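## Task

Make every pocket in the turntable's trays contain exactly one small part (a block, cylinder or plug). A part may be released just above the rim of one of the chutes in the turntable lid and allowed to fall through. Pockets only sweep past beneath the chutes: each press of the green button sets off one quarter turn, counter-clockwise as viewed from above, and a pocket is moving under every chute 3.5 s after that press. A press registers only if the turntable is stationary at that moment (white glowing strips on the lid edges mean it is turning) and only if the button is held down briefly; it must be released before the next press. The button gives no more than 7 quarter turns in total. The turntable must be stationary when you finish. Arm mounts, in metres, with heading in degrees counter-clockwise from +x: arm1 x=+0.63 y=+0.13 z=+0.79 heading -137; arm2 x=+0.05 y=+0.63 z=+0.73 heading -50; arm3 x=-0.63 y=-0.05 z=+0.73 heading +47; arm4 x=+0.07 y=-0.63 z=+0.77 heading +131. At the end, release everything and move the arms away; anything kept in place only by a robot does not count.

## Robot and tools

Robots. Four identical i2rt Big YAM arms, arm1 to arm4, each with six revolute joints, a two-finger gripper and a wrist camera. Reach is roughly 1.0 m from the joint1 axis. With joints 1 and 6 at zero and the hand level and pointing forward, the wrist camera rides on top of the hand looking toward the fingertips. Room cameras are cam_corner and cam_top; wrist cameras are arm1_cam_wrist, arm2_cam_wrist, arm3_cam_wrist, arm4_cam_wrist.

Frame. One shared scene frame: origin on the floor, +z up. The mount positions and headings in the task are given in it. hand means the point halfway between the fingertips; its z axis runs along the fingers and the fingers close along its y axis.

execute_actions. Argument actions is a list holding zero or one action. An action is an object keyed by robot name (arm1, arm2, arm3, arm4); each named robot gets a joints object. Every value there is an absolute target, not an offset, for that one arm only: joint1_rad, joint2_rad, joint3_rad, joint4_rad, joint5_rad, joint6_rad in radians and gripper_m in metres. Any subset may be given. Ranges and done-tolerances: joint1_rad -2.879 to 2.879 (±0.045), turns the arm about its foot, positive counter-clockwise from above, zero points along the foot's heading; joint2_rad 0 to 3.141 (±0.14), shoulder, zero has the upper arm lying back roughly level, larger values lift it up then forward; joint3_rad 0 to 3.019 (±0.09), elbow, zero is fully folded, larger opens; joint4_rad -1.692 to 1.57 (±0.055), hand pitch, positive tips fingers up; joint5_rad -1.57 to 1.57 (±0.03), sideways hand swing, positive toward the arm's right; joint6_rad -2.094 to 2.094 (±0.035), hand roll, positive clockwise seen from behind; gripper_m 0 to 0.093 (±0.003), fingertip gap, grip force roughly 50 to 62 N per pad. All motions in an action start at once and may finish at different times; joints move at different speeds so the hand can sweep a wide path. Omitted joints or robots may keep driving toward earlier targets. An unknown key or out-of-range number rejects the whole call and nothing moves. Optional cameras: list of camera names or "all"; omitted/null means all, [] means none. An empty actions list just reports state and images.

wait: seconds from 0 to 10; nothing new is commanded while the scene continues. zoom_image: camera plus region [x0, y0, x1, y1] in pixels of that camera's latest full image, origin top-left, at most 504 by 504. read_manual: optional section "licences", returns licence text only. finished_scene: scene is the integer number of the current scene; it ends that scene permanently and reports success. A reply with no tool call ends everything.

Results. Each call reports every robot's joint_positions, joint torques (noisy, offset, nonzero even in free air), a pictures line naming the images in order, and joint_status for the last accepted action. Status words: off_target (rested short of target, may still push); contact_stop or time_out (target dropped, joint holds where it stopped, though a timed-out joint may keep a nearby target and push on, listed under on_its_own); not_followed after a line "joint command not followed", meaning a self- or arm-collision check blocked those targets, which may be retried later; limit_stop_at_motor_heat after an OVER-TEMPERATURE FAULT. on_its_own lists what the call did not command; "held at" is the held target, not the actual position. To relieve a pushing joint, command its reported position. Tiny target changes may not move a joint. A loaded joint sags when holding. If a result reports a stop, later motion, wait and finished_scene calls in the same reply are skipped.

Cameras. Calibration lines give K, distortion and T_world_to_cam (scene to camera, metres); room cameras may be off by a couple of degrees and millimetres, and wrist camera poses inherit joint reading errors.

Things to avoid. Two arms squeezing each other fails the task and stops the run; a hard collision can too, and the clearance check may react late and ignores fingers, gripper housings and wrist cameras. Arms do not wait for one another. The arm keeps pushing after touching something, so do not press into the lid, button or parts; sustained pushing heats motors (MOTOR HOT from 85 °C, the arm drops at 100 °C). Do not drop parts from height, slam, or knock anything outside the work area. Loose objects may occasionally get nudged. The robots keep holding the last command while you think.

Each tool is called after ">>>" as name(argument=value, ...) on one line, values as JSON.

## Session

>>> execute_actions(actions=[])

Scene clock: 0.00 s.
Joint torques (N m, as the arm reports them, + toward a larger angle): no reading
arm1.joint_positions: joint1_rad=-0.830 joint2_rad=+0.447 joint3_rad=+1.452 joint4_rad=-1.527 joint5_rad=+0.017 joint6_rad=+0.006 gripper_m=+0.095
arm1.joint_status: not commanded
arm1.hand: x=+0.5059 y=+0.1524 z=+1.3430 quat_wxyz=(+0.020, -0.864, +0.043, +0.502) (m; scene frame)
arm2.joint_positions: joint1_rad=+0.793 joint2_rad=+0.441 joint3_rad=+1.456 joint4_rad=-1.519 joint5_rad=-0.012 joint6_rad=-0.014 gripper_m=+0.094
arm2.joint_status: not commanded
arm2.hand: x=+0.1819 y=+0.6199 z=+1.2887 quat_wxyz=(-0.504, -0.027, -0.863, +0.018) (m; scene frame)
arm3.joint_positions: joint1_rad=-0.113 joint2_rad=+0.435 joint3_rad=+1.465 joint4_rad=-1.533 joint5_rad=-0.004 joint6_rad=+0.004 gripper_m=+0.094
arm3.joint_status: not commanded
arm3.hand: x=-0.5411 y=+0.0263 z=+1.2882 quat_wxyz=(-0.479, +0.293, -0.808, -0.178) (m; scene frame)
arm4.joint_positions: joint1_rad=-0.761 joint2_rad=+0.439 joint3_rad=+1.477 joint4_rad=-1.525 joint5_rad=-0.008 joint6_rad=-0.005 gripper_m=+0.094
arm4.joint_status: not commanded
arm4.hand: x=+0.0729 y=-0.5075 z=+1.3364 quat_wxyz=(-0.372, +0.597, -0.617, -0.354) (m; scene frame)
pictures: arm1_cam_wrist, arm2_cam_wrist, arm3_cam_wrist, arm4_cam_wrist, cam_corner, cam_top
camera_calibration (this result's frames):
arm1_cam_wrist: T_world_to_cam=[[0.114441, 0.993379, -0.0100924, -0.200617], [0.90827, -0.108741, -0.404006, 0.101746], [-0.402429, 0.0370682, -0.914701, 1.54825], [0, 0, 0, 1]] pos_world=[0.553608, 0.152961, 1.45527]
arm2_cam_wrist: T_world_to_cam=[[-0.0629522, -0.997943, -0.0121405, 0.649717], [-0.906415, 0.0622609, -0.417774, 0.668385], [0.417671, -0.0152954, -0.90847, 1.22805], [0, 0, 0, 1]] pos_world=[0.133817, 0.62555, 1.40276]
arm3_cam_wrist: T_world_to_cam=[[0.637402, -0.770529, 0.00187421, 0.363173], [-0.694573, -0.575619, -0.431546, 0.202035], [0.333598, 0.273767, -0.902089, 1.46285], [0, 0, 0, 1]] pos_world=[-0.579161, -0.00434774, 1.40613]
arm4_cam_wrist: T_world_to_cam=[[0.998594, -0.0530082, 0.000992585, -0.105614], [-0.0473869, -0.900781, -0.431681, 0.127795], [0.0237767, 0.431027, -0.902026, 1.54553], [0, 0, 0, 1]] pos_world=[0.0747741, -0.556647, 1.44938]
Images, in order (width x height): arm1_cam_wrist 616x616, arm2_cam_wrist 616x616, arm3_cam_wrist 616x616, arm4_cam_wrist 616x616, cam_corner 896x504, cam_top 896x504.

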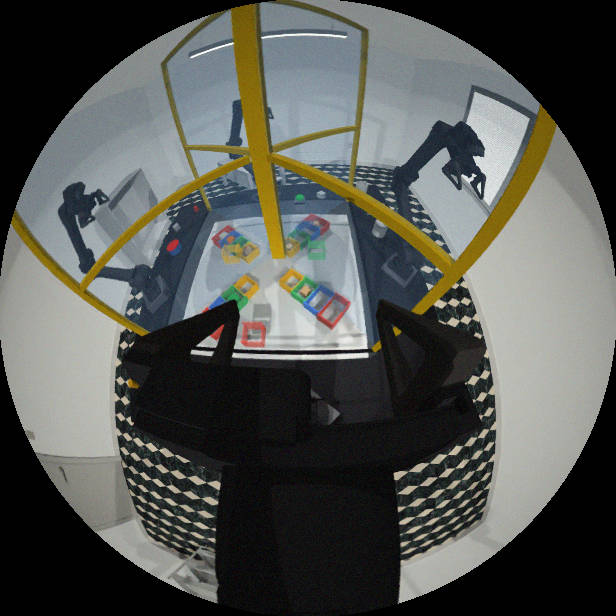

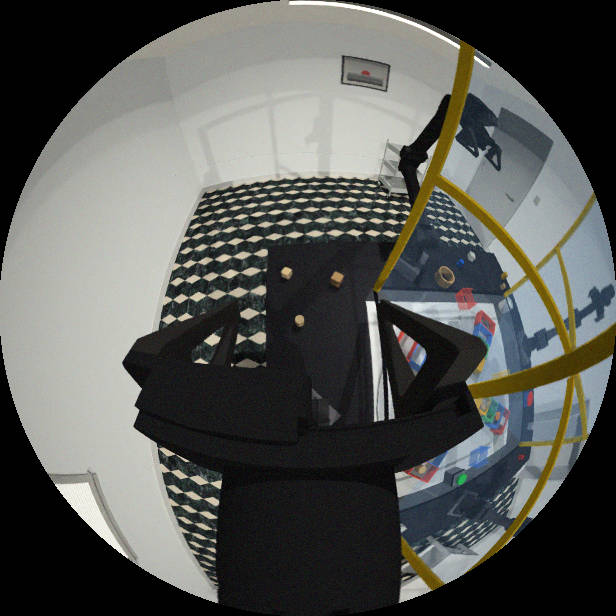

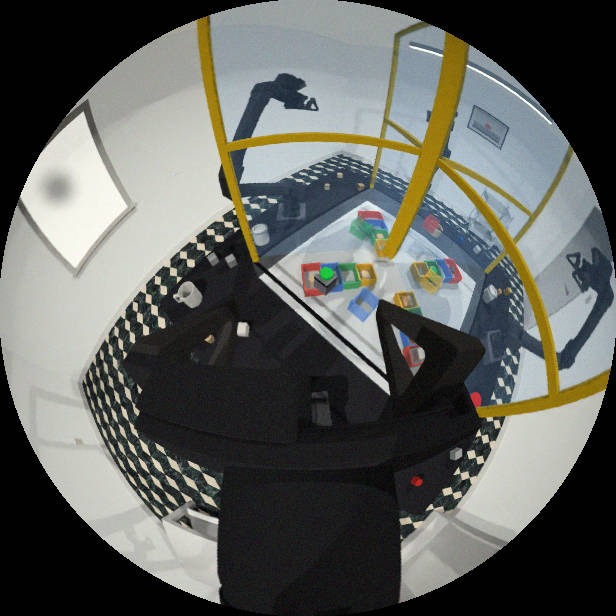

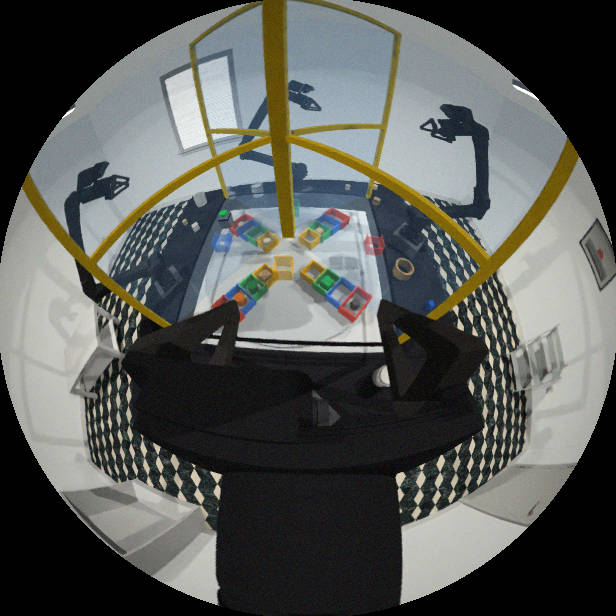

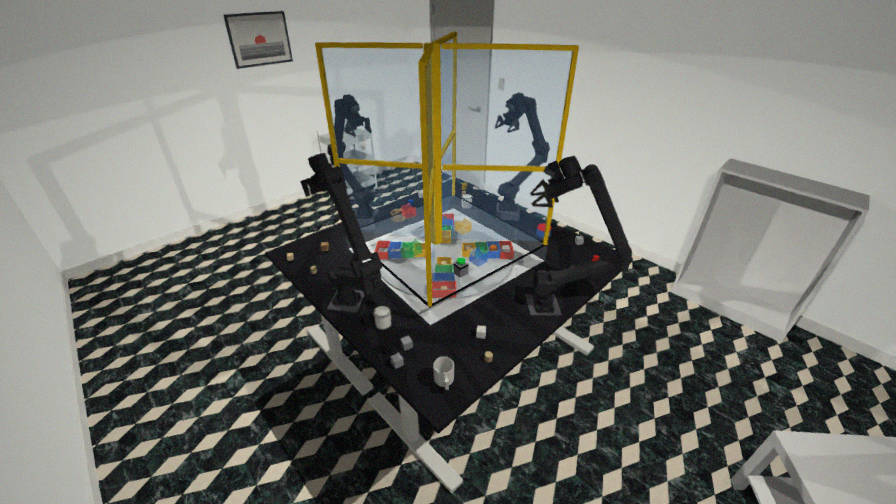

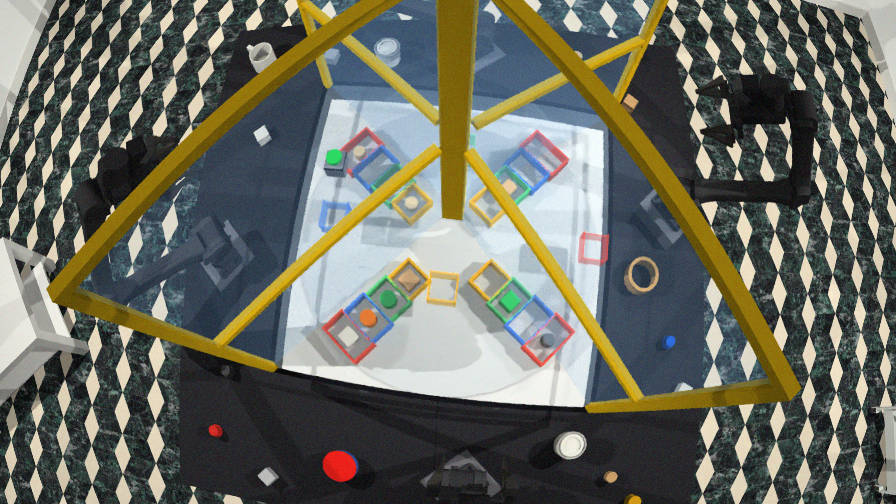

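>>> zoom_image(camera="cam_top", region=[270,80,630,400])

>>> zoom_image(camera="arm3_cam_wrist", region=[150,170,530,500])

>>> zoom_image(camera="cam_corner", region=[250,160,650,420])

Region (270, 80, 630, 400) of cam_top's 896x504 image, scaled by 1.400, with more detail than that image has.

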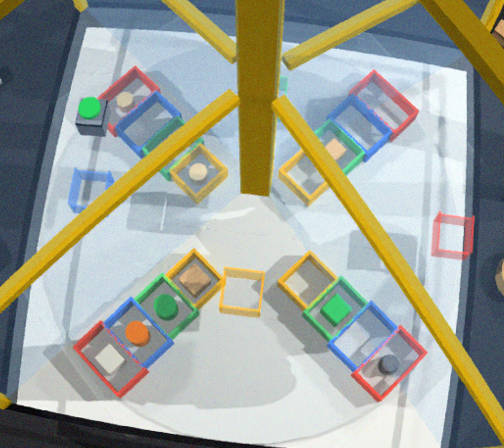

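Region (150, 170, 530, 500) of arm3_cam_wrist's 616x616 image, scaled by 1.326, with more detail than that image has; it fills the top 438 rows of this view, and the rest is white.

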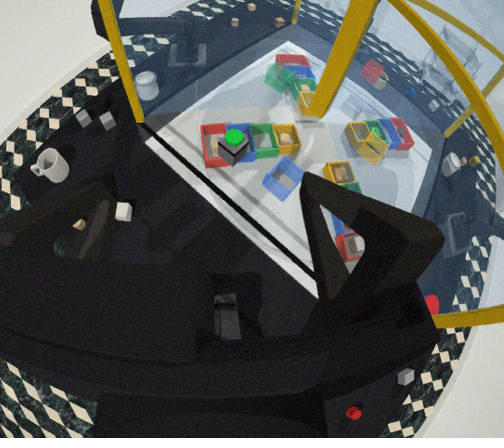

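Region (250, 160, 650, 420) of cam_corner's 896x504 image, scaled by 1.260, with more detail than that image has; it fills the top 328 rows of this view, and the rest is white.

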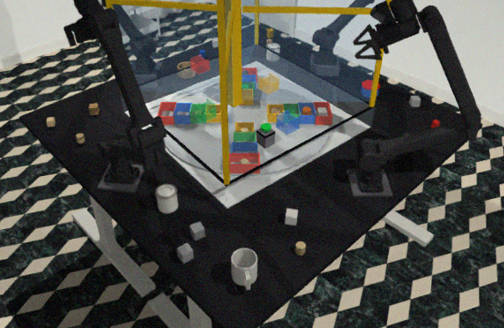

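>>> execute_actions(actions=[{"arm1":{"joints":{"joint1_rad":0.8,"joint2_rad":0.7,"joint3_rad":0.84,"joint4_rad":-1.62}},"arm2":{"joints":{"joint1_rad":0.935,"joint2_rad":1.275,"joint3_rad":0.845,"joint4_rad":-1.115}},"arm3":{"joints":{"joint1_rad":0.545,"joint2_rad":0.8,"joint3_rad":0.97,"joint4_rad":-1.62}},"arm4":{"joints":{"joint1_rad":-2.24,"joint2_rad":0.8,"joint3_rad":0.965,"joint4_rad":-1.62}}}], cameras=[])

>>> execute_actions(actions=[{"arm1":{"joints":{"joint2_rad":1.455,"joint4_rad":-0.925}},"arm3":{"joints":{"joint2_rad":1.405,"joint4_rad":-1.105}},"arm4":{"joints":{"joint2_rad":1.49,"joint4_rad":-1.015}}}])

Scene clock: 45.27 s.
Joint torques (N m, as the arm reports them, + toward a larger angle): arm1=[-0.04 -0.1   9.5  -0.1   0.11  0.11] | arm2=[ 1.32 -6.81  9.51  0.44  0.14 -0.02] | arm3=[ 2.2  -1.07  8.61  0.35 -0.07 -0.01] | arm4=[ 1.03 -2.69  8.14 -0.25  0.13 -0.06]
arm1.joint_positions: joint1_rad=+0.791 joint2_rad=+0.702 joint3_rad=+0.841 joint4_rad=-1.607 joint5_rad=+0.017 joint6_rad=+0.006 gripper_m=+0.095
arm1.joint_status: all done
arm1.hand: x=+0.6231 y=-0.0442 z=+1.0247 quat_wxyz=(-0.032, -0.717, -0.694, +0.048) (m; scene frame)
arm2.joint_positions: joint1_rad=+0.929 joint2_rad=+1.259 joint3_rad=+0.837 joint4_rad=-1.122 joint5_rad=-0.012 joint6_rad=-0.014 gripper_m=+0.094
arm2.joint_status: all done
arm2.hand: x=+0.3769 y=+0.6491 z=+0.8371 quat_wxyz=(-0.008, +0.034, -0.999, -0.008) (m; scene frame)
arm3.joint_positions: joint1_rad=+0.536 joint2_rad=+0.794 joint3_rad=+0.962 joint4_rad=-1.610 joint5_rad=-0.003 joint6_rad=+0.004 gripper_m=+0.094
arm3.joint_status: all done
arm3.hand: x=-0.5843 y=+0.1588 z=+0.9965 quat_wxyz=(-0.052, +0.622, -0.780, -0.042) (m; scene frame)
arm4.joint_positions: joint1_rad=-2.238 joint2_rad=+0.803 joint3_rad=+0.961 joint4_rad=-1.607 joint5_rad=-0.008 joint6_rad=-0.005 gripper_m=+0.094
arm4.joint_status: all done
arm4.hand: x=+0.2843 y=-0.6170 z=+1.0376 quat_wxyz=(-0.063, +0.027, -0.998, -0.002) (m; scene frame)
pictures: none
No camera images: the call's "cameras" was empty. Leave "cameras" out to get every camera's image.

Scene clock: 46.67 s.
Joint torques (N m, as the arm reports them, + toward a larger angle): arm1=[ -0.08 -11.04   7.96   1.     0.11   0.11] | arm2=[ 0.82 -6.66  9.48  0.51  0.13 -0.03] | arm3=[  2.09 -11.2    7.76   1.01  -0.08   0.01] | arm4=[  0.07 -11.67   6.99   0.88   0.11  -0.07]
arm1.joint_positions: joint1_rad=+0.791 joint2_rad=+1.456 joint3_rad=+0.841 joint4_rad=-0.940 joint5_rad=+0.017 joint6_rad=+0.006 gripper_m=+0.095
arm1.joint_status: all done
arm1.hand: x=+0.6175 y=-0.2281 z=+0.8398 quat_wxyz=(-0.002, -0.718, -0.696, +0.017) (m; scene frame)
arm2.joint_positions: joint1_rad=+0.929 joint2_rad=+1.259 joint3_rad=+0.837 joint4_rad=-1.122 joint5_rad=-0.012 joint6_rad=-0.014 gripper_m=+0.094
arm2.joint_status: not commanded
arm2.hand: x=+0.3769 y=+0.6491 z=+0.8371 quat_wxyz=(-0.008, +0.034, -0.999, -0.008) (m; scene frame)
arm3.joint_positions: joint1_rad=+0.536 joint2_rad=+1.412 joint3_rad=+0.962 joint4_rad=-1.118 joint5_rad=-0.003 joint6_rad=+0.004 gripper_m=+0.094
arm3.joint_status: all done
arm3.hand: x=-0.5483 y=+0.3163 z=+0.8323 quat_wxyz=(-0.003, +0.623, -0.782, -0.003) (m; scene frame)
arm4.joint_positions: joint1_rad=-2.238 joint2_rad=+1.496 joint3_rad=+0.961 joint4_rad=-1.029 joint5_rad=-0.008 joint6_rad=-0.005 gripper_m=+0.094
arm4.joint_status: all done
arm4.hand: x=+0.4620 y=-0.6096 z=+0.8451 quat_wxyz=(-0.006, +0.027, -1.000, -0.001) (m; scene frame)
pictures: arm1_cam_wrist, arm2_cam_wrist, arm3_cam_wrist, arm4_cam_wrist, cam_corner, cam_top
camera_calibration (this result's frames):
arm1_cam_wrist: T_world_to_cam=[[-0.998309, 0.0441732, 0.0377974, 0.589827], [0.0578567, 0.818641, 0.571385, -0.326736], [-0.00570262, 0.572605, -0.819812, 0.944501], [0, 0, 0, 1]] pos_world=[0.613119, -0.299401, 0.938711]
arm2_cam_wrist: T_world_to_cam=[[0.055247, -0.998164, -0.0248155, 0.65186], [-0.818381, -0.0595066, 0.571586, -0.127671], [-0.572014, -0.0112699, -0.820167, 1.03327], [0, 0, 0, 1]] pos_world=[0.450546, 0.654711, 0.936601]
arm3_cam_wrist: T_world_to_cam=[[0.975252, -0.220784, 0.0117158, 0.595291], [-0.186406, -0.792589, 0.580565, -0.327868], [-0.118894, -0.568381, -0.81413, 0.919709], [0, 0, 0, 1]] pos_world=[-0.532327, 0.394312, 0.932137]
arm4_cam_wrist: T_world_to_cam=[[0.0409169, -0.999113, 0.0099681, -0.640981], [-0.813541, -0.0275219, 0.580856, -0.127243], [-0.580067, -0.0318763, -0.813945, 1.05946], [0, 0, 0, 1]] pos_world=[0.537269, -0.610143, 0.942643]
Images, in order (width x height): arm1_cam_wrist 616x616, arm2_cam_wrist 616x616, arm3_cam_wrist 616x616, arm4_cam_wrist 616x616, cam_corner 896x504, cam_top 896x504.

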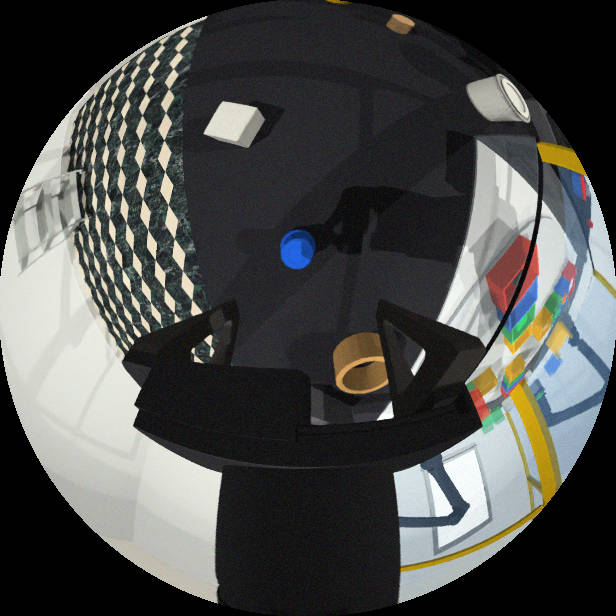

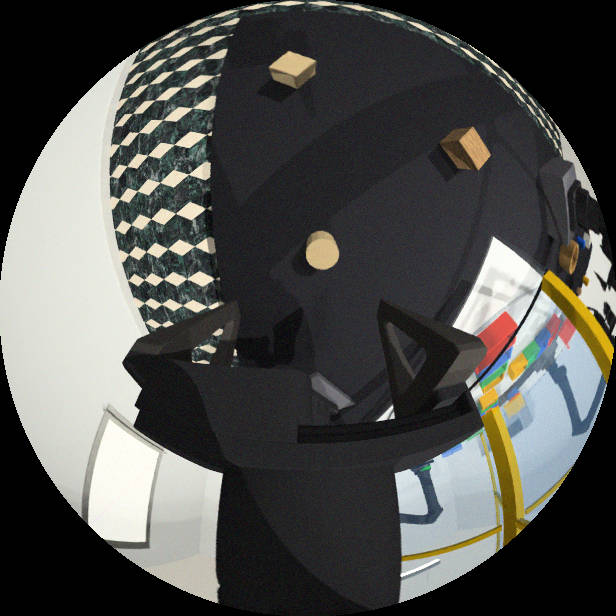

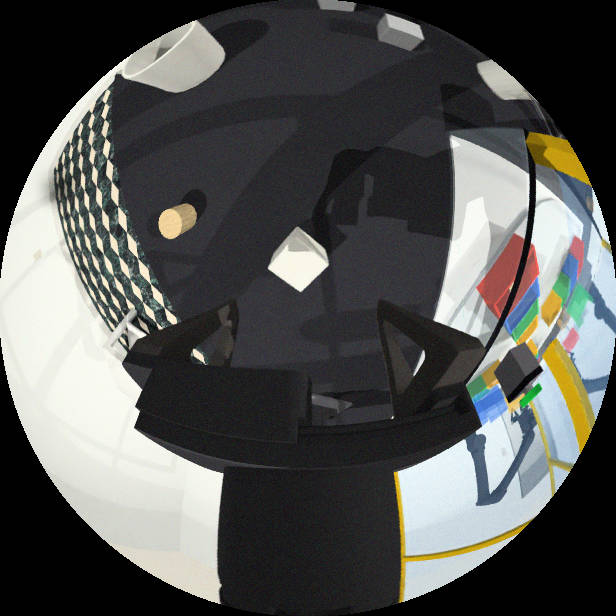

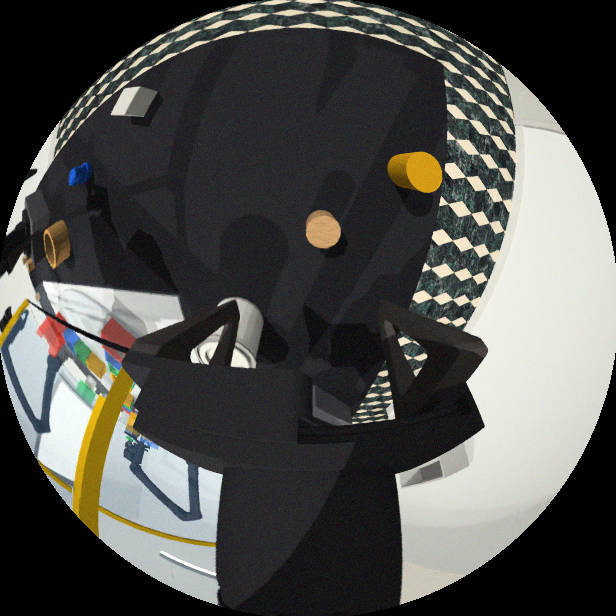

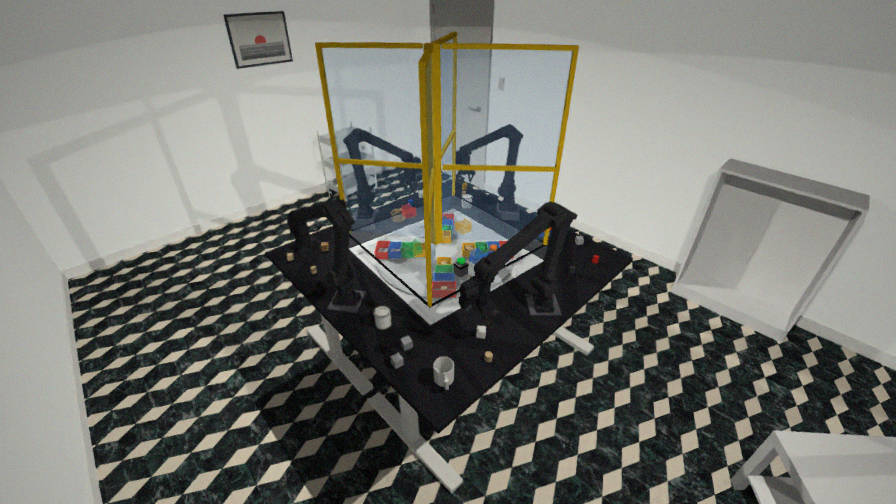

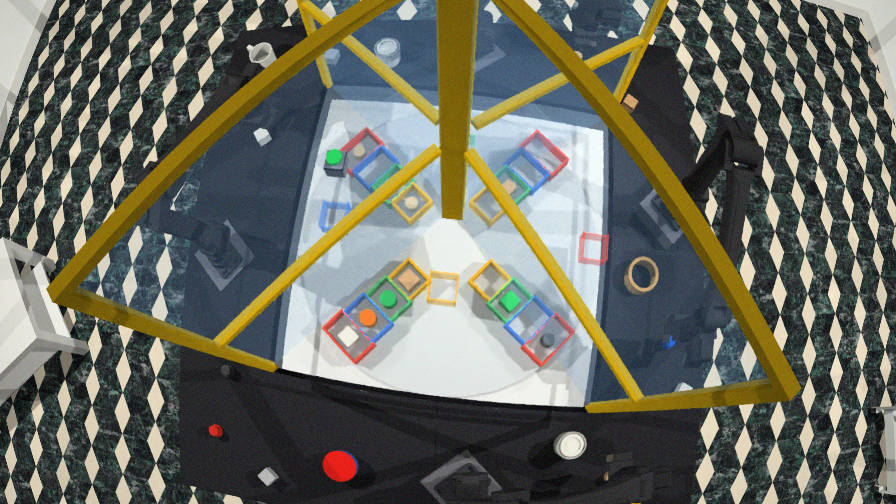

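>>> execute_actions(actions=[{"arm1":{"joints":{"joint1_rad":0.825,"joint2_rad":1.66,"joint3_rad":0.795,"joint4_rad":-0.685}},"arm2":{"joints":{"joint1_rad":0.885,"joint2_rad":1.46,"joint3_rad":0.77,"joint4_rad":-0.86}},"arm3":{"joints":{"joint1_rad":0.565,"joint2_rad":1.555,"joint3_rad":0.88,"joint4_rad":-0.875,"joint6_rad":0.8}},"arm4":{"joints":{"joint1_rad":-2.28,"joint2_rad":1.73,"joint3_rad":1.0,"joint4_rad":-0.795}}}], cameras=["arm1_cam_wrist","arm2_cam_wrist","arm3_cam_wrist","arm4_cam_wrist"])

Scene clock: 58.50 s.
Joint torques (N m, as the arm reports them, + toward a larger angle): arm1=[ -0.15 -13.85   6.71   0.9    0.11   0.11] | arm2=[ 0.14 -9.65  7.2   0.5   0.14 -0.03] | arm3=[  2.01 -12.3    6.61   1.07   0.01   0.08] | arm4=[  0.79 -14.68   8.22   0.64   0.13  -0.05]
arm1.joint_positions: joint1_rad=+0.816 joint2_rad=+1.671 joint3_rad=+0.790 joint4_rad=-0.700 joint5_rad=+0.017 joint6_rad=+0.006 gripper_m=+0.095
arm1.joint_status: all done
arm1.hand: x=+0.6260 y=-0.2355 z=+0.7516 quat_wxyz=(+0.007, -0.710, -0.705, +0.008) (m; scene frame)
arm2.joint_positions: joint1_rad=+0.890 joint2_rad=+1.468 joint3_rad=+0.772 joint4_rad=-0.868 joint5_rad=-0.012 joint6_rad=-0.014 gripper_m=+0.094
arm2.joint_status: all done
arm2.hand: x=+0.3967 y=+0.6369 z=+0.7509 quat_wxyz=(+0.002, +0.014, -1.000, -0.008) (m; scene frame)
arm3.joint_positions: joint1_rad=+0.555 joint2_rad=+1.563 joint3_rad=+0.873 joint4_rad=-0.888 joint5_rad=-0.003 joint6_rad=+0.790 gripper_m=+0.094
arm3.joint_status: all done
arm3.hand: x=-0.5536 y=+0.3241 z=+0.7500 quat_wxyz=(+0.001, +0.285, -0.959, +0.000) (m; scene frame)
arm4.joint_positions: joint1_rad=-2.280 joint2_rad=+1.749 joint3_rad=+0.961 joint4_rad=-0.810 joint5_rad=-0.008 joint6_rad=-0.005 gripper_m=+0.094
arm4.joint_status: all done
arm4.hand: x=+0.4901 y=-0.6266 z=+0.7472 quat_wxyz=(+0.011, +0.006, -1.000, -0.001) (m; scene frame)
pictures: arm1_cam_wrist, arm2_cam_wrist, arm3_cam_wrist, arm4_cam_wrist
camera_calibration (this result's frames):
arm1_cam_wrist: T_world_to_cam=[[-0.999085, 0.0185402, 0.0385429, 0.595881], [0.0377913, 0.804652, 0.592543, -0.277434], [-0.0200278, 0.593457, -0.804616, 0.878916], [0, 0, 0, 1]] pos_world=[0.623423, -0.30941, 0.848615]
arm2_cam_wrist: T_world_to_cam=[[0.0155741, -0.99958, -0.0244197, 0.652764], [-0.808746, -0.0269544, 0.587541, -0.0993987], [-0.587952, 0.0105989, -0.808826, 0.957643], [0, 0, 0, 1]] pos_world=[0.472494, 0.639661, 0.848908]
arm3_cam_wrist: T_world_to_cam=[[0.548583, -0.835993, 0.0131368, 0.56529], [-0.680208, -0.437109, 0.588432, -0.669403], [-0.486183, -0.33174, -0.80844, 0.572216], [0, 0, 0, 1]] pos_world=[-0.48724, 0.369803, 0.849075]
arm4_cam_wrist: T_world_to_cam=[[-0.00129126, -0.999949, 0.00999467, -0.638002], [-0.794183, 0.00709899, 0.607637, -0.0557257], [-0.607677, -0.00715298, -0.794152, 1.00982], [0, 0, 0, 1]] pos_world=[0.568564, -0.630351, 0.842188]
Images, in order (width x height): arm1_cam_wrist 616x616, arm2_cam_wrist 616x616, arm3_cam_wrist 616x616, arm4_cam_wrist 616x616.

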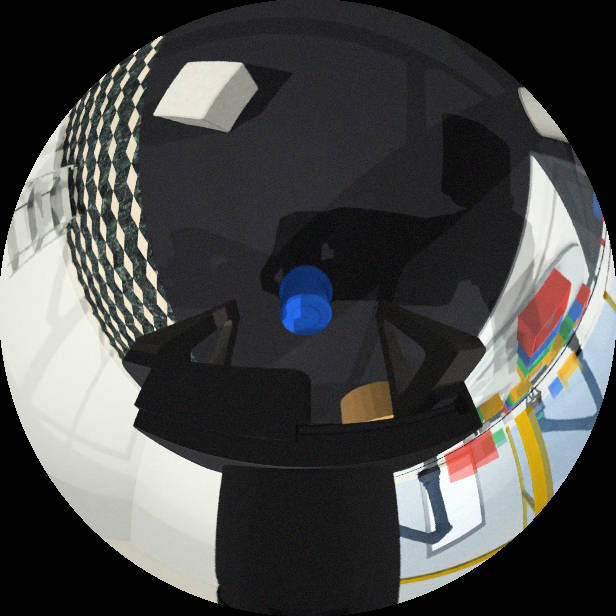

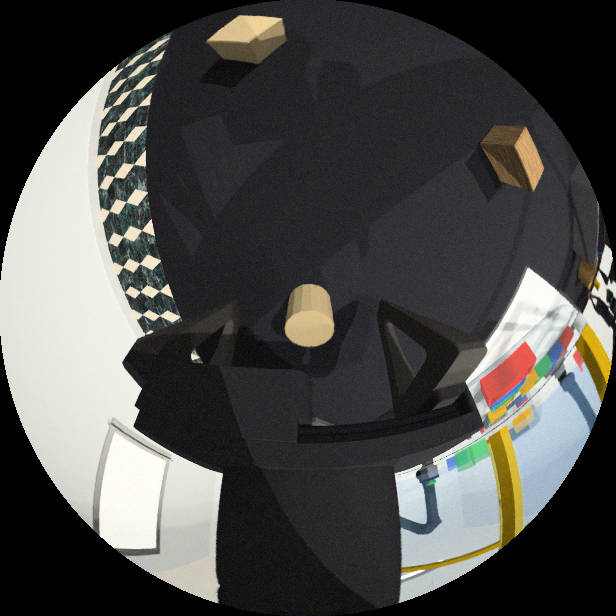

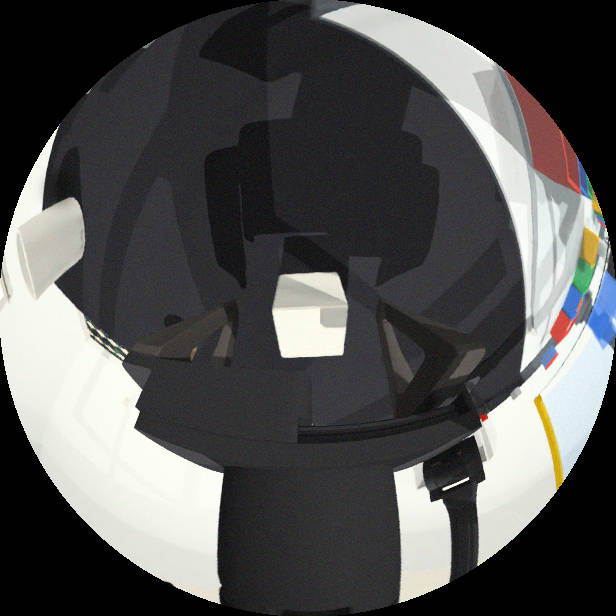

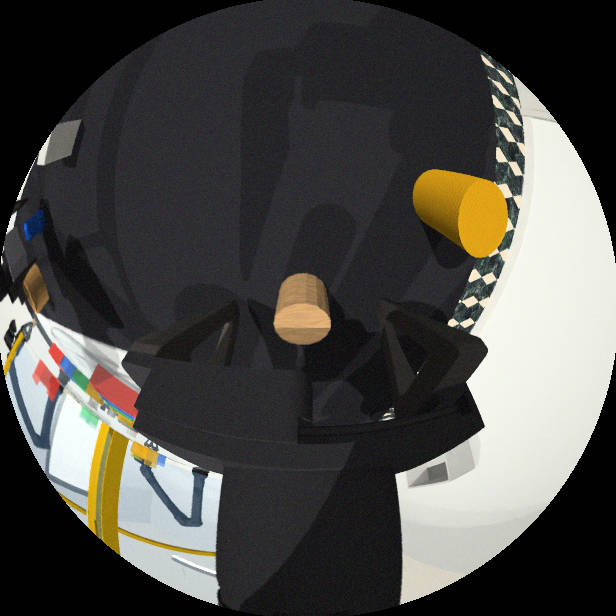

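>>> execute_actions(actions=[{"arm1":{"joints":{"joint4_rad":-0.645}},"arm2":{"joints":{"gripper_m":0}},"arm3":{"joints":{"gripper_m":0}},"arm4":{"joints":{"gripper_m":0}}}], cameras=[])

>>> execute_actions(actions=[{"arm1":{"joints":{"gripper_m":0}},"arm2":{"joints":{"joint2_rad":0.7,"joint3_rad":0.8,"joint4_rad":-1.62}},"arm3":{"joints":{"joint2_rad":0.7,"joint3_rad":0.8,"joint4_rad":-1.62}},"arm4":{"joints":{"joint2_rad":1.4}}}], cameras=[])

>>> execute_actions(actions=[{"arm1":{"joints":{"joint2_rad":0.7,"joint3_rad":0.8,"joint4_rad":-1.62}},"arm4":{"joints":{"joint2_rad":0.7,"joint3_rad":0.8,"joint4_rad":-1.62}},"arm2":{"joints":{"joint1_rad":-0.705}},"arm3":{"joints":{"joint1_rad":-0.54,"joint6_rad":0.28}}}], cameras=[])

>>> execute_actions(actions=[{"arm1":{"joints":{"joint1_rad":-0.343,"joint3_rad":0.88}},"arm4":{"joints":{"joint1_rad":-0.57}},"arm2":{"joints":{"joint2_rad":1.32,"joint3_rad":1.2,"joint4_rad":-1.39}},"arm3":{"joints":{"joint2_rad":1.3,"joint3_rad":1.18,"joint4_rad":-1.39}}}], cameras=[])

>>> execute_actions(actions=[{"arm1":{"joints":{"joint2_rad":1.145,"joint4_rad":-1.25}},"arm4":{"joints":{"joint2_rad":1.54,"joint3_rad":1.31,"joint4_rad":-1.0}}}])

Scene clock: 75.83 s.
Joint torques (N m, as the arm reports them, + toward a larger angle): arm1=[ -0.21 -13.92   6.76   1.03   0.11   0.12] | arm2=[ 0.23 -9.64  7.16  0.45  0.14 -0.03] | arm3=[  2.04 -12.26   6.59   0.99   0.01   0.08] | arm4=[  0.44 -14.08   8.19   0.56   0.12  -0.11]
arm1.joint_positions: joint1_rad=+0.816 joint2_rad=+1.671 joint3_rad=+0.790 joint4_rad=-0.660 joint5_rad=+0.017 joint6_rad=+0.006 gripper_m=+0.095
arm1.joint_status: all done
arm1.hand: x=+0.6260 y=-0.2452 z=+0.7518 quat_wxyz=(-0.007, -0.710, -0.704, +0.022) (m; scene frame)
arm2.joint_positions: joint1_rad=+0.890 joint2_rad=+1.468 joint3_rad=+0.772 joint4_rad=-0.868 joint5_rad=-0.012 joint6_rad=-0.014 gripper_m=+0.028
arm2.joint_status: gripper_m off_target (ended at +0.028, target +0.000)
arm2.hand: x=+0.3967 y=+0.6369 z=+0.7509 quat_wxyz=(+0.002, +0.014, -1.000, -0.008) (m; scene frame)
arm3.joint_positions: joint1_rad=+0.555 joint2_rad=+1.563 joint3_rad=+0.873 joint4_rad=-0.887 joint5_rad=-0.003 joint6_rad=+0.791 gripper_m=+0.039
arm3.joint_status: gripper_m off_target (ended at +0.039, target +0.000)
arm3.hand: x=-0.5535 y=+0.3245 z=+0.7500 quat_wxyz=(+0.000, +0.284, -0.959, +0.000) (m; scene frame)
arm4.joint_positions: joint1_rad=-2.280 joint2_rad=+1.749 joint3_rad=+0.961 joint4_rad=-0.810 joint5_rad=-0.008 joint6_rad=-0.005 gripper_m=+0.031
arm4.joint_status: gripper_m off_target (ended at +0.031, target +0.000)
arm4.hand: x=+0.4901 y=-0.6266 z=+0.7472 quat_wxyz=(+0.011, +0.006, -1.000, -0.001) (m; scene frame)
pictures: none
No camera images: the call's "cameras" was empty. Leave "cameras" out to get every camera's image.

Scene clock: 77.23 s.
Joint torques (N m, as the arm reports them, + toward a larger angle): arm1=[ -0.16 -13.92   6.77   1.02   0.13   0.11] | arm2=[ 0.21 -1.76 12.09 -0.11  0.12 -0.02] | arm3=[2.31 0.35 9.07 0.11 0.01 0.08] | arm4=[ 0.86 -9.34 10.34  1.26  0.11 -0.09]
arm1.joint_positions: joint1_rad=+0.816 joint2_rad=+1.671 joint3_rad=+0.790 joint4_rad=-0.660 joint5_rad=+0.016 joint6_rad=+0.006 gripper_m=+0.027
arm1.joint_status: gripper_m off_target (ended at +0.027, target +0.000)
arm1.hand: x=+0.6260 y=-0.2452 z=+0.7518 quat_wxyz=(-0.007, -0.710, -0.704, +0.022) (m; scene frame)
arm2.joint_positions: joint1_rad=+0.890 joint2_rad=+0.702 joint3_rad=+0.772 joint4_rad=-1.613 joint5_rad=-0.012 joint6_rad=-0.014 gripper_m=+0.028
arm2.joint_status: all done
arm2.hand: x=+0.2176 y=+0.6336 z=+0.9372 quat_wxyz=(-0.009, +0.014, -1.000, -0.008) (m; scene frame)
arm3.joint_positions: joint1_rad=+0.555 joint2_rad=+0.697 joint3_rad=+0.790 joint4_rad=-1.610 joint5_rad=-0.003 joint6_rad=+0.791 gripper_m=+0.039
arm3.joint_status: all done
arm3.hand: x=-0.5969 y=+0.1165 z=+0.9437 quat_wxyz=(-0.014, +0.284, -0.958, -0.027) (m; scene frame)
arm4.joint_positions: joint1_rad=-2.280 joint2_rad=+1.393 joint3_rad=+0.961 joint4_rad=-0.810 joint5_rad=-0.008 joint6_rad=-0.005 gripper_m=+0.031
arm4.joint_status: all done
arm4.hand: x=+0.5188 y=-0.6255 z=+0.8952 quat_wxyz=(-0.166, +0.007, -0.986, -0.001) (m; scene frame)
pictures: none
No camera images: the call's "cameras" was empty. Leave "cameras" out to get every camera's image.

Scene clock: 79.03 s.
Joint torques (N m, as the arm reports them, + toward a larger angle): arm1=[-0.1   0.45 10.42 -0.22  0.13  0.11] | arm2=[ 0.07 -1.7  12.14 -0.05  0.14 -0.02] | arm3=[ 0.47 -0.18  8.75  0.29 -0.03 -0.08] | arm4=[ 0.14 -1.18  8.41 -0.24  0.09 -0.1 ]
arm1.joint_positions: joint1_rad=+0.816 joint2_rad=+0.697 joint3_rad=+0.790 joint4_rad=-1.607 joint5_rad=+0.016 joint6_rad=+0.006 gripper_m=+0.027
arm1.joint_status: all done
arm1.hand: x=+0.6276 y=-0.0339 z=+1.0050 quat_wxyz=(-0.017, -0.709, -0.704, +0.032) (m; scene frame)
arm2.joint_positions: joint1_rad=-0.699 joint2_rad=+0.702 joint3_rad=+0.772 joint4_rad=-1.613 joint5_rad=-0.012 joint6_rad=-0.014 gripper_m=+0.028
arm2.joint_status: all done
arm2.hand: x=+0.0545 y=+0.4651 z=+0.9384 quat_wxyz=(-0.010, -0.703, -0.711, +0.008) (m; scene frame)
arm3.joint_positions: joint1_rad=-0.531 joint2_rad=+0.697 joint3_rad=+0.790 joint4_rad=-1.610 joint5_rad=-0.003 joint6_rad=+0.290 gripper_m=+0.039
arm3.joint_status: all done
arm3.hand: x=-0.4688 y=-0.0018 z=+0.9435 quat_wxyz=(-0.027, -0.005, -1.000, -0.012) (m; scene frame)
arm4.joint_positions: joint1_rad=-2.280 joint2_rad=+0.698 joint3_rad=+0.793 joint4_rad=-1.607 joint5_rad=-0.008 joint6_rad=-0.005 gripper_m=+0.031
arm4.joint_status: all done
arm4.hand: x=+0.2401 y=-0.6267 z=+0.9879 quat_wxyz=(-0.032, +0.006, -0.999, -0.001) (m; scene frame)
pictures: none
No camera images: the call's "cameras" was empty. Leave "cameras" out to get every camera's image.

Scene clock: 80.87 s.
Joint torques (N m, as the arm reports them, + toward a larger angle): arm1=[-1.46  0.34 13.52 -0.08  0.12  0.11] | arm2=[-0.11 -9.83 13.77  0.32  0.15 -0.03] | arm3=[  0.86 -10.66  10.93   0.77  -0.04  -0.1 ] | arm4=[ 1.01 -0.81  8.28 -0.15  0.11 -0.12]
arm1.joint_positions: joint1_rad=-0.334 joint2_rad=+0.697 joint3_rad=+0.831 joint4_rad=-1.608 joint5_rad=+0.016 joint6_rad=+0.006 gripper_m=+0.027
arm1.joint_status: all done
arm1.hand: x=+0.4680 y=+0.0664 z=+1.0209 quat_wxyz=(-0.007, -0.978, -0.204, +0.052) (m; scene frame)
arm2.joint_positions: joint1_rad=-0.699 joint2_rad=+1.329 joint3_rad=+1.152 joint4_rad=-1.392 joint5_rad=-0.012 joint6_rad=-0.014 gripper_m=+0.028
arm2.joint_status: all done
arm2.hand: x=+0.0539 y=+0.2560 z=+0.9312 quat_wxyz=(+0.000, -0.703, -0.711, -0.001) (m; scene frame)
arm3.joint_positions: joint1_rad=-0.531 joint2_rad=+1.311 joint3_rad=+1.138 joint4_rad=-1.395 joint5_rad=-0.003 joint6_rad=+0.290 gripper_m=+0.039
arm3.joint_status: all done
arm3.hand: x=-0.2782 y=+0.0533 z=+0.9310 quat_wxyz=(-0.002, -0.004, -1.000, -0.004) (m; scene frame)
arm4.joint_positions: joint1_rad=-0.573 joint2_rad=+0.698 joint3_rad=+0.793 joint4_rad=-1.607 joint5_rad=-0.008 joint6_rad=-0.005 gripper_m=+0.031
arm4.joint_status: all done
arm4.hand: x=+0.0453 y=-0.4606 z=+0.9858 quat_wxyz=(-0.016, +0.757, -0.653, -0.020) (m; scene frame)
pictures: none
No camera images: the call's "cameras" was empty. Leave "cameras" out to get every camera's image.

Scene clock: 82.33 s.
Joint torques (N m, as the arm reports them, + toward a larger angle): arm1=[-1.5  -7.9  12.78  0.85  0.12  0.1 ] | arm2=[-0.25 -9.9  13.78  0.3   0.14 -0.01] | arm3=[  0.44 -10.83  10.87   0.82  -0.04  -0.07] | arm4=[  1.17 -15.39  11.06   1.42   0.12  -0.09]
arm1.joint_positions: joint1_rad=-0.334 joint2_rad=+1.154 joint3_rad=+0.833 joint4_rad=-1.264 joint5_rad=+0.016 joint6_rad=+0.006 gripper_m=+0.027
arm1.joint_status: all done
arm1.hand: x=+0.3648 y=+0.0196 z=+0.9280 quat_wxyz=(+0.004, -0.979, -0.205, -0.001) (m; scene frame)
arm2.joint_positions: joint1_rad=-0.699 joint2_rad=+1.329 joint3_rad=+1.152 joint4_rad=-1.392 joint5_rad=-0.012 joint6_rad=-0.014 gripper_m=+0.028
arm2.joint_status: not commanded
arm2.hand: x=+0.0539 y=+0.2560 z=+0.9312 quat_wxyz=(+0.000, -0.703, -0.711, -0.001) (m; scene frame)
arm3.joint_positions: joint1_rad=-0.531 joint2_rad=+1.311 joint3_rad=+1.138 joint4_rad=-1.395 joint5_rad=-0.003 joint6_rad=+0.290 gripper_m=+0.039
arm3.joint_status: not commanded
arm3.hand: x=-0.2782 y=+0.0533 z=+0.9310 quat_wxyz=(-0.002, -0.004, -1.000, -0.004) (m; scene frame)
arm4.joint_positions: joint1_rad=-0.573 joint2_rad=+1.563 joint3_rad=+1.262 joint4_rad=-1.018 joint5_rad=-0.008 joint6_rad=-0.005 gripper_m=+0.031
arm4.joint_status: all done
arm4.hand: x=-0.0031 y=-0.1214 z=+0.9252 quat_wxyz=(-0.079, +0.752, -0.648, -0.093) (m; scene frame)
pictures: arm1_cam_wrist, arm2_cam_wrist, arm3_cam_wrist, arm4_cam_wrist, cam_corner, cam_top
camera_calibration (this result's frames):
arm1_cam_wrist: T_world_to_cam=[[-0.391132, 0.920001, 0.0247646, 0.0967439], [0.743322, 0.299923, 0.597929, -0.829826], [0.542668, 0.252277, -0.801167, 0.662487], [0, 0, 0, 1]] pos_world=[0.295157, -0.00725093, 1.02454]
arm2_cam_wrist: T_world_to_cam=[[-0.999935, 0.00240617, -0.0111725, 0.0676618], [-0.00460231, 0.810037, 0.58636, -0.749397], [0.010461, 0.586373, -0.809974, 0.727358], [0, 0, 0, 1]] pos_world=[0.0565995, 0.180374, 1.02931]
arm3_cam_wrist: T_world_to_cam=[[-0.00564452, -0.999977, 0.00378957, 0.0486913], [-0.812209, 0.00679524, 0.583327, -0.762565], [-0.583339, 0.00021467, -0.812229, 0.721418], [0, 0, 0, 1]] pos_world=[-0.198256, 0.0537171, 1.0306]
arm4_cam_wrist: T_world_to_cam=[[0.990985, 0.133813, 0.00660854, 0.0086865], [0.121492, -0.918344, 0.376675, -0.455032], [0.0564729, -0.372476, -0.926322, 0.935096], [0, 0, 0, 1]] pos_world=[-0.00613276, -0.0707381, 1.03754]
Images, in order (width x height): arm1_cam_wrist 616x616, arm2_cam_wrist 616x616, arm3_cam_wrist 616x616, arm4_cam_wrist 616x616, cam_corner 896x504, cam_top 896x504.

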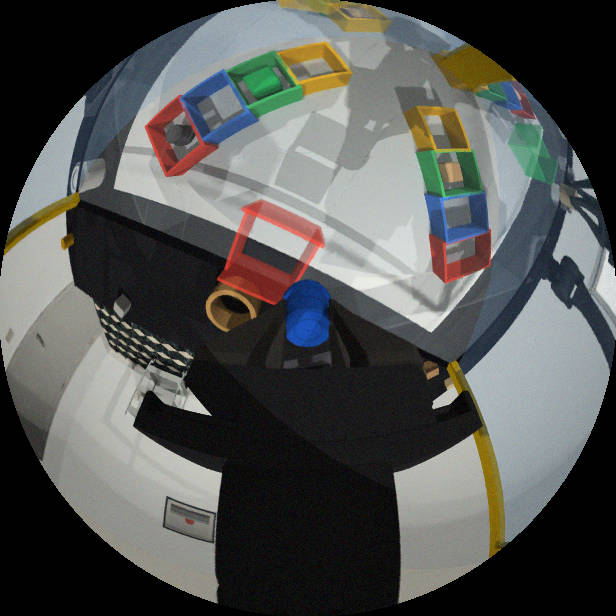

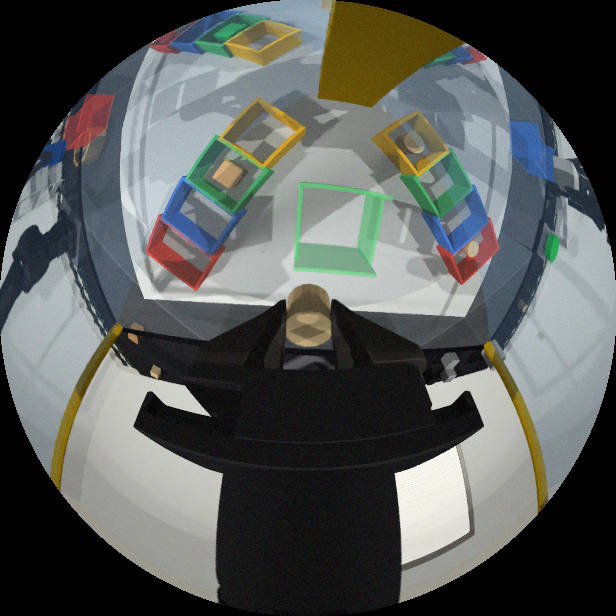

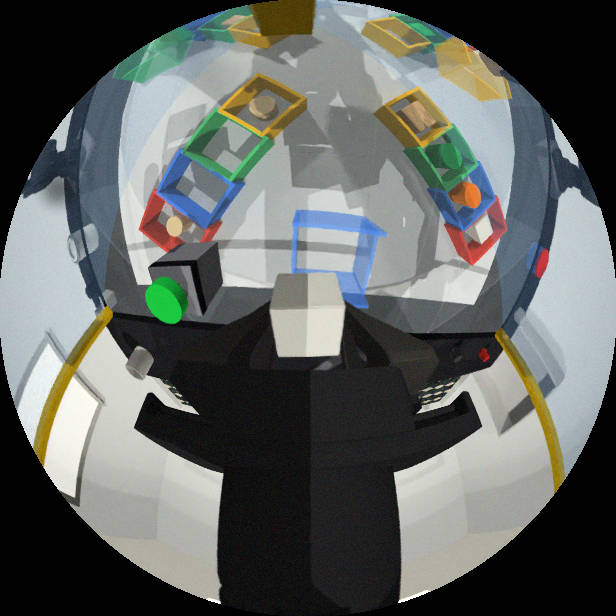

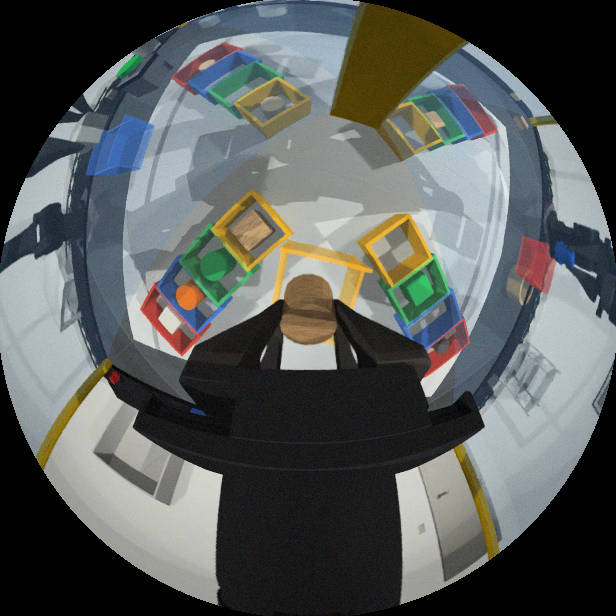

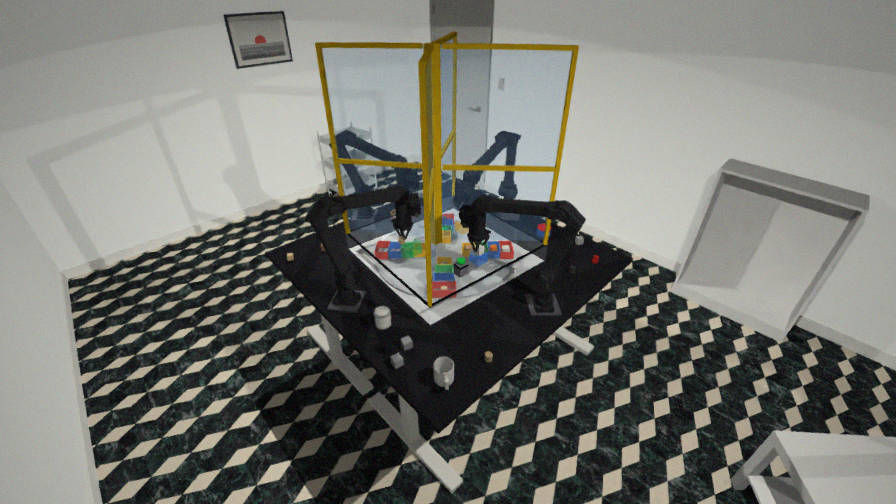

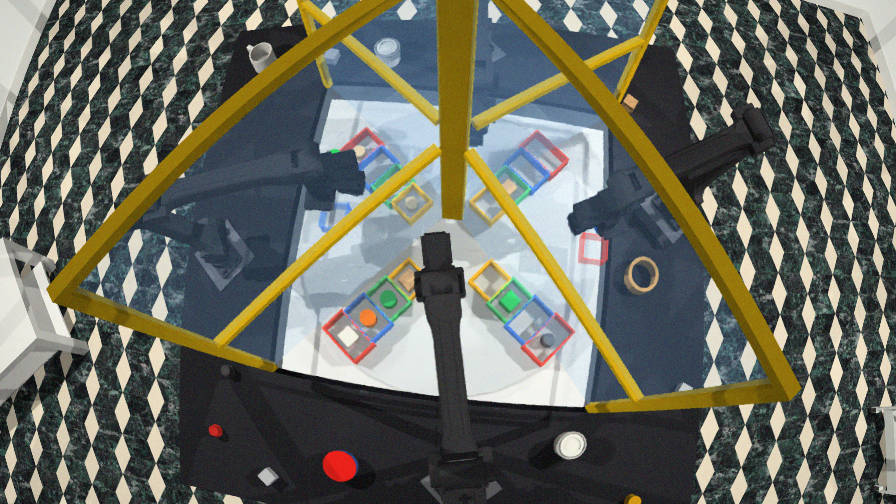

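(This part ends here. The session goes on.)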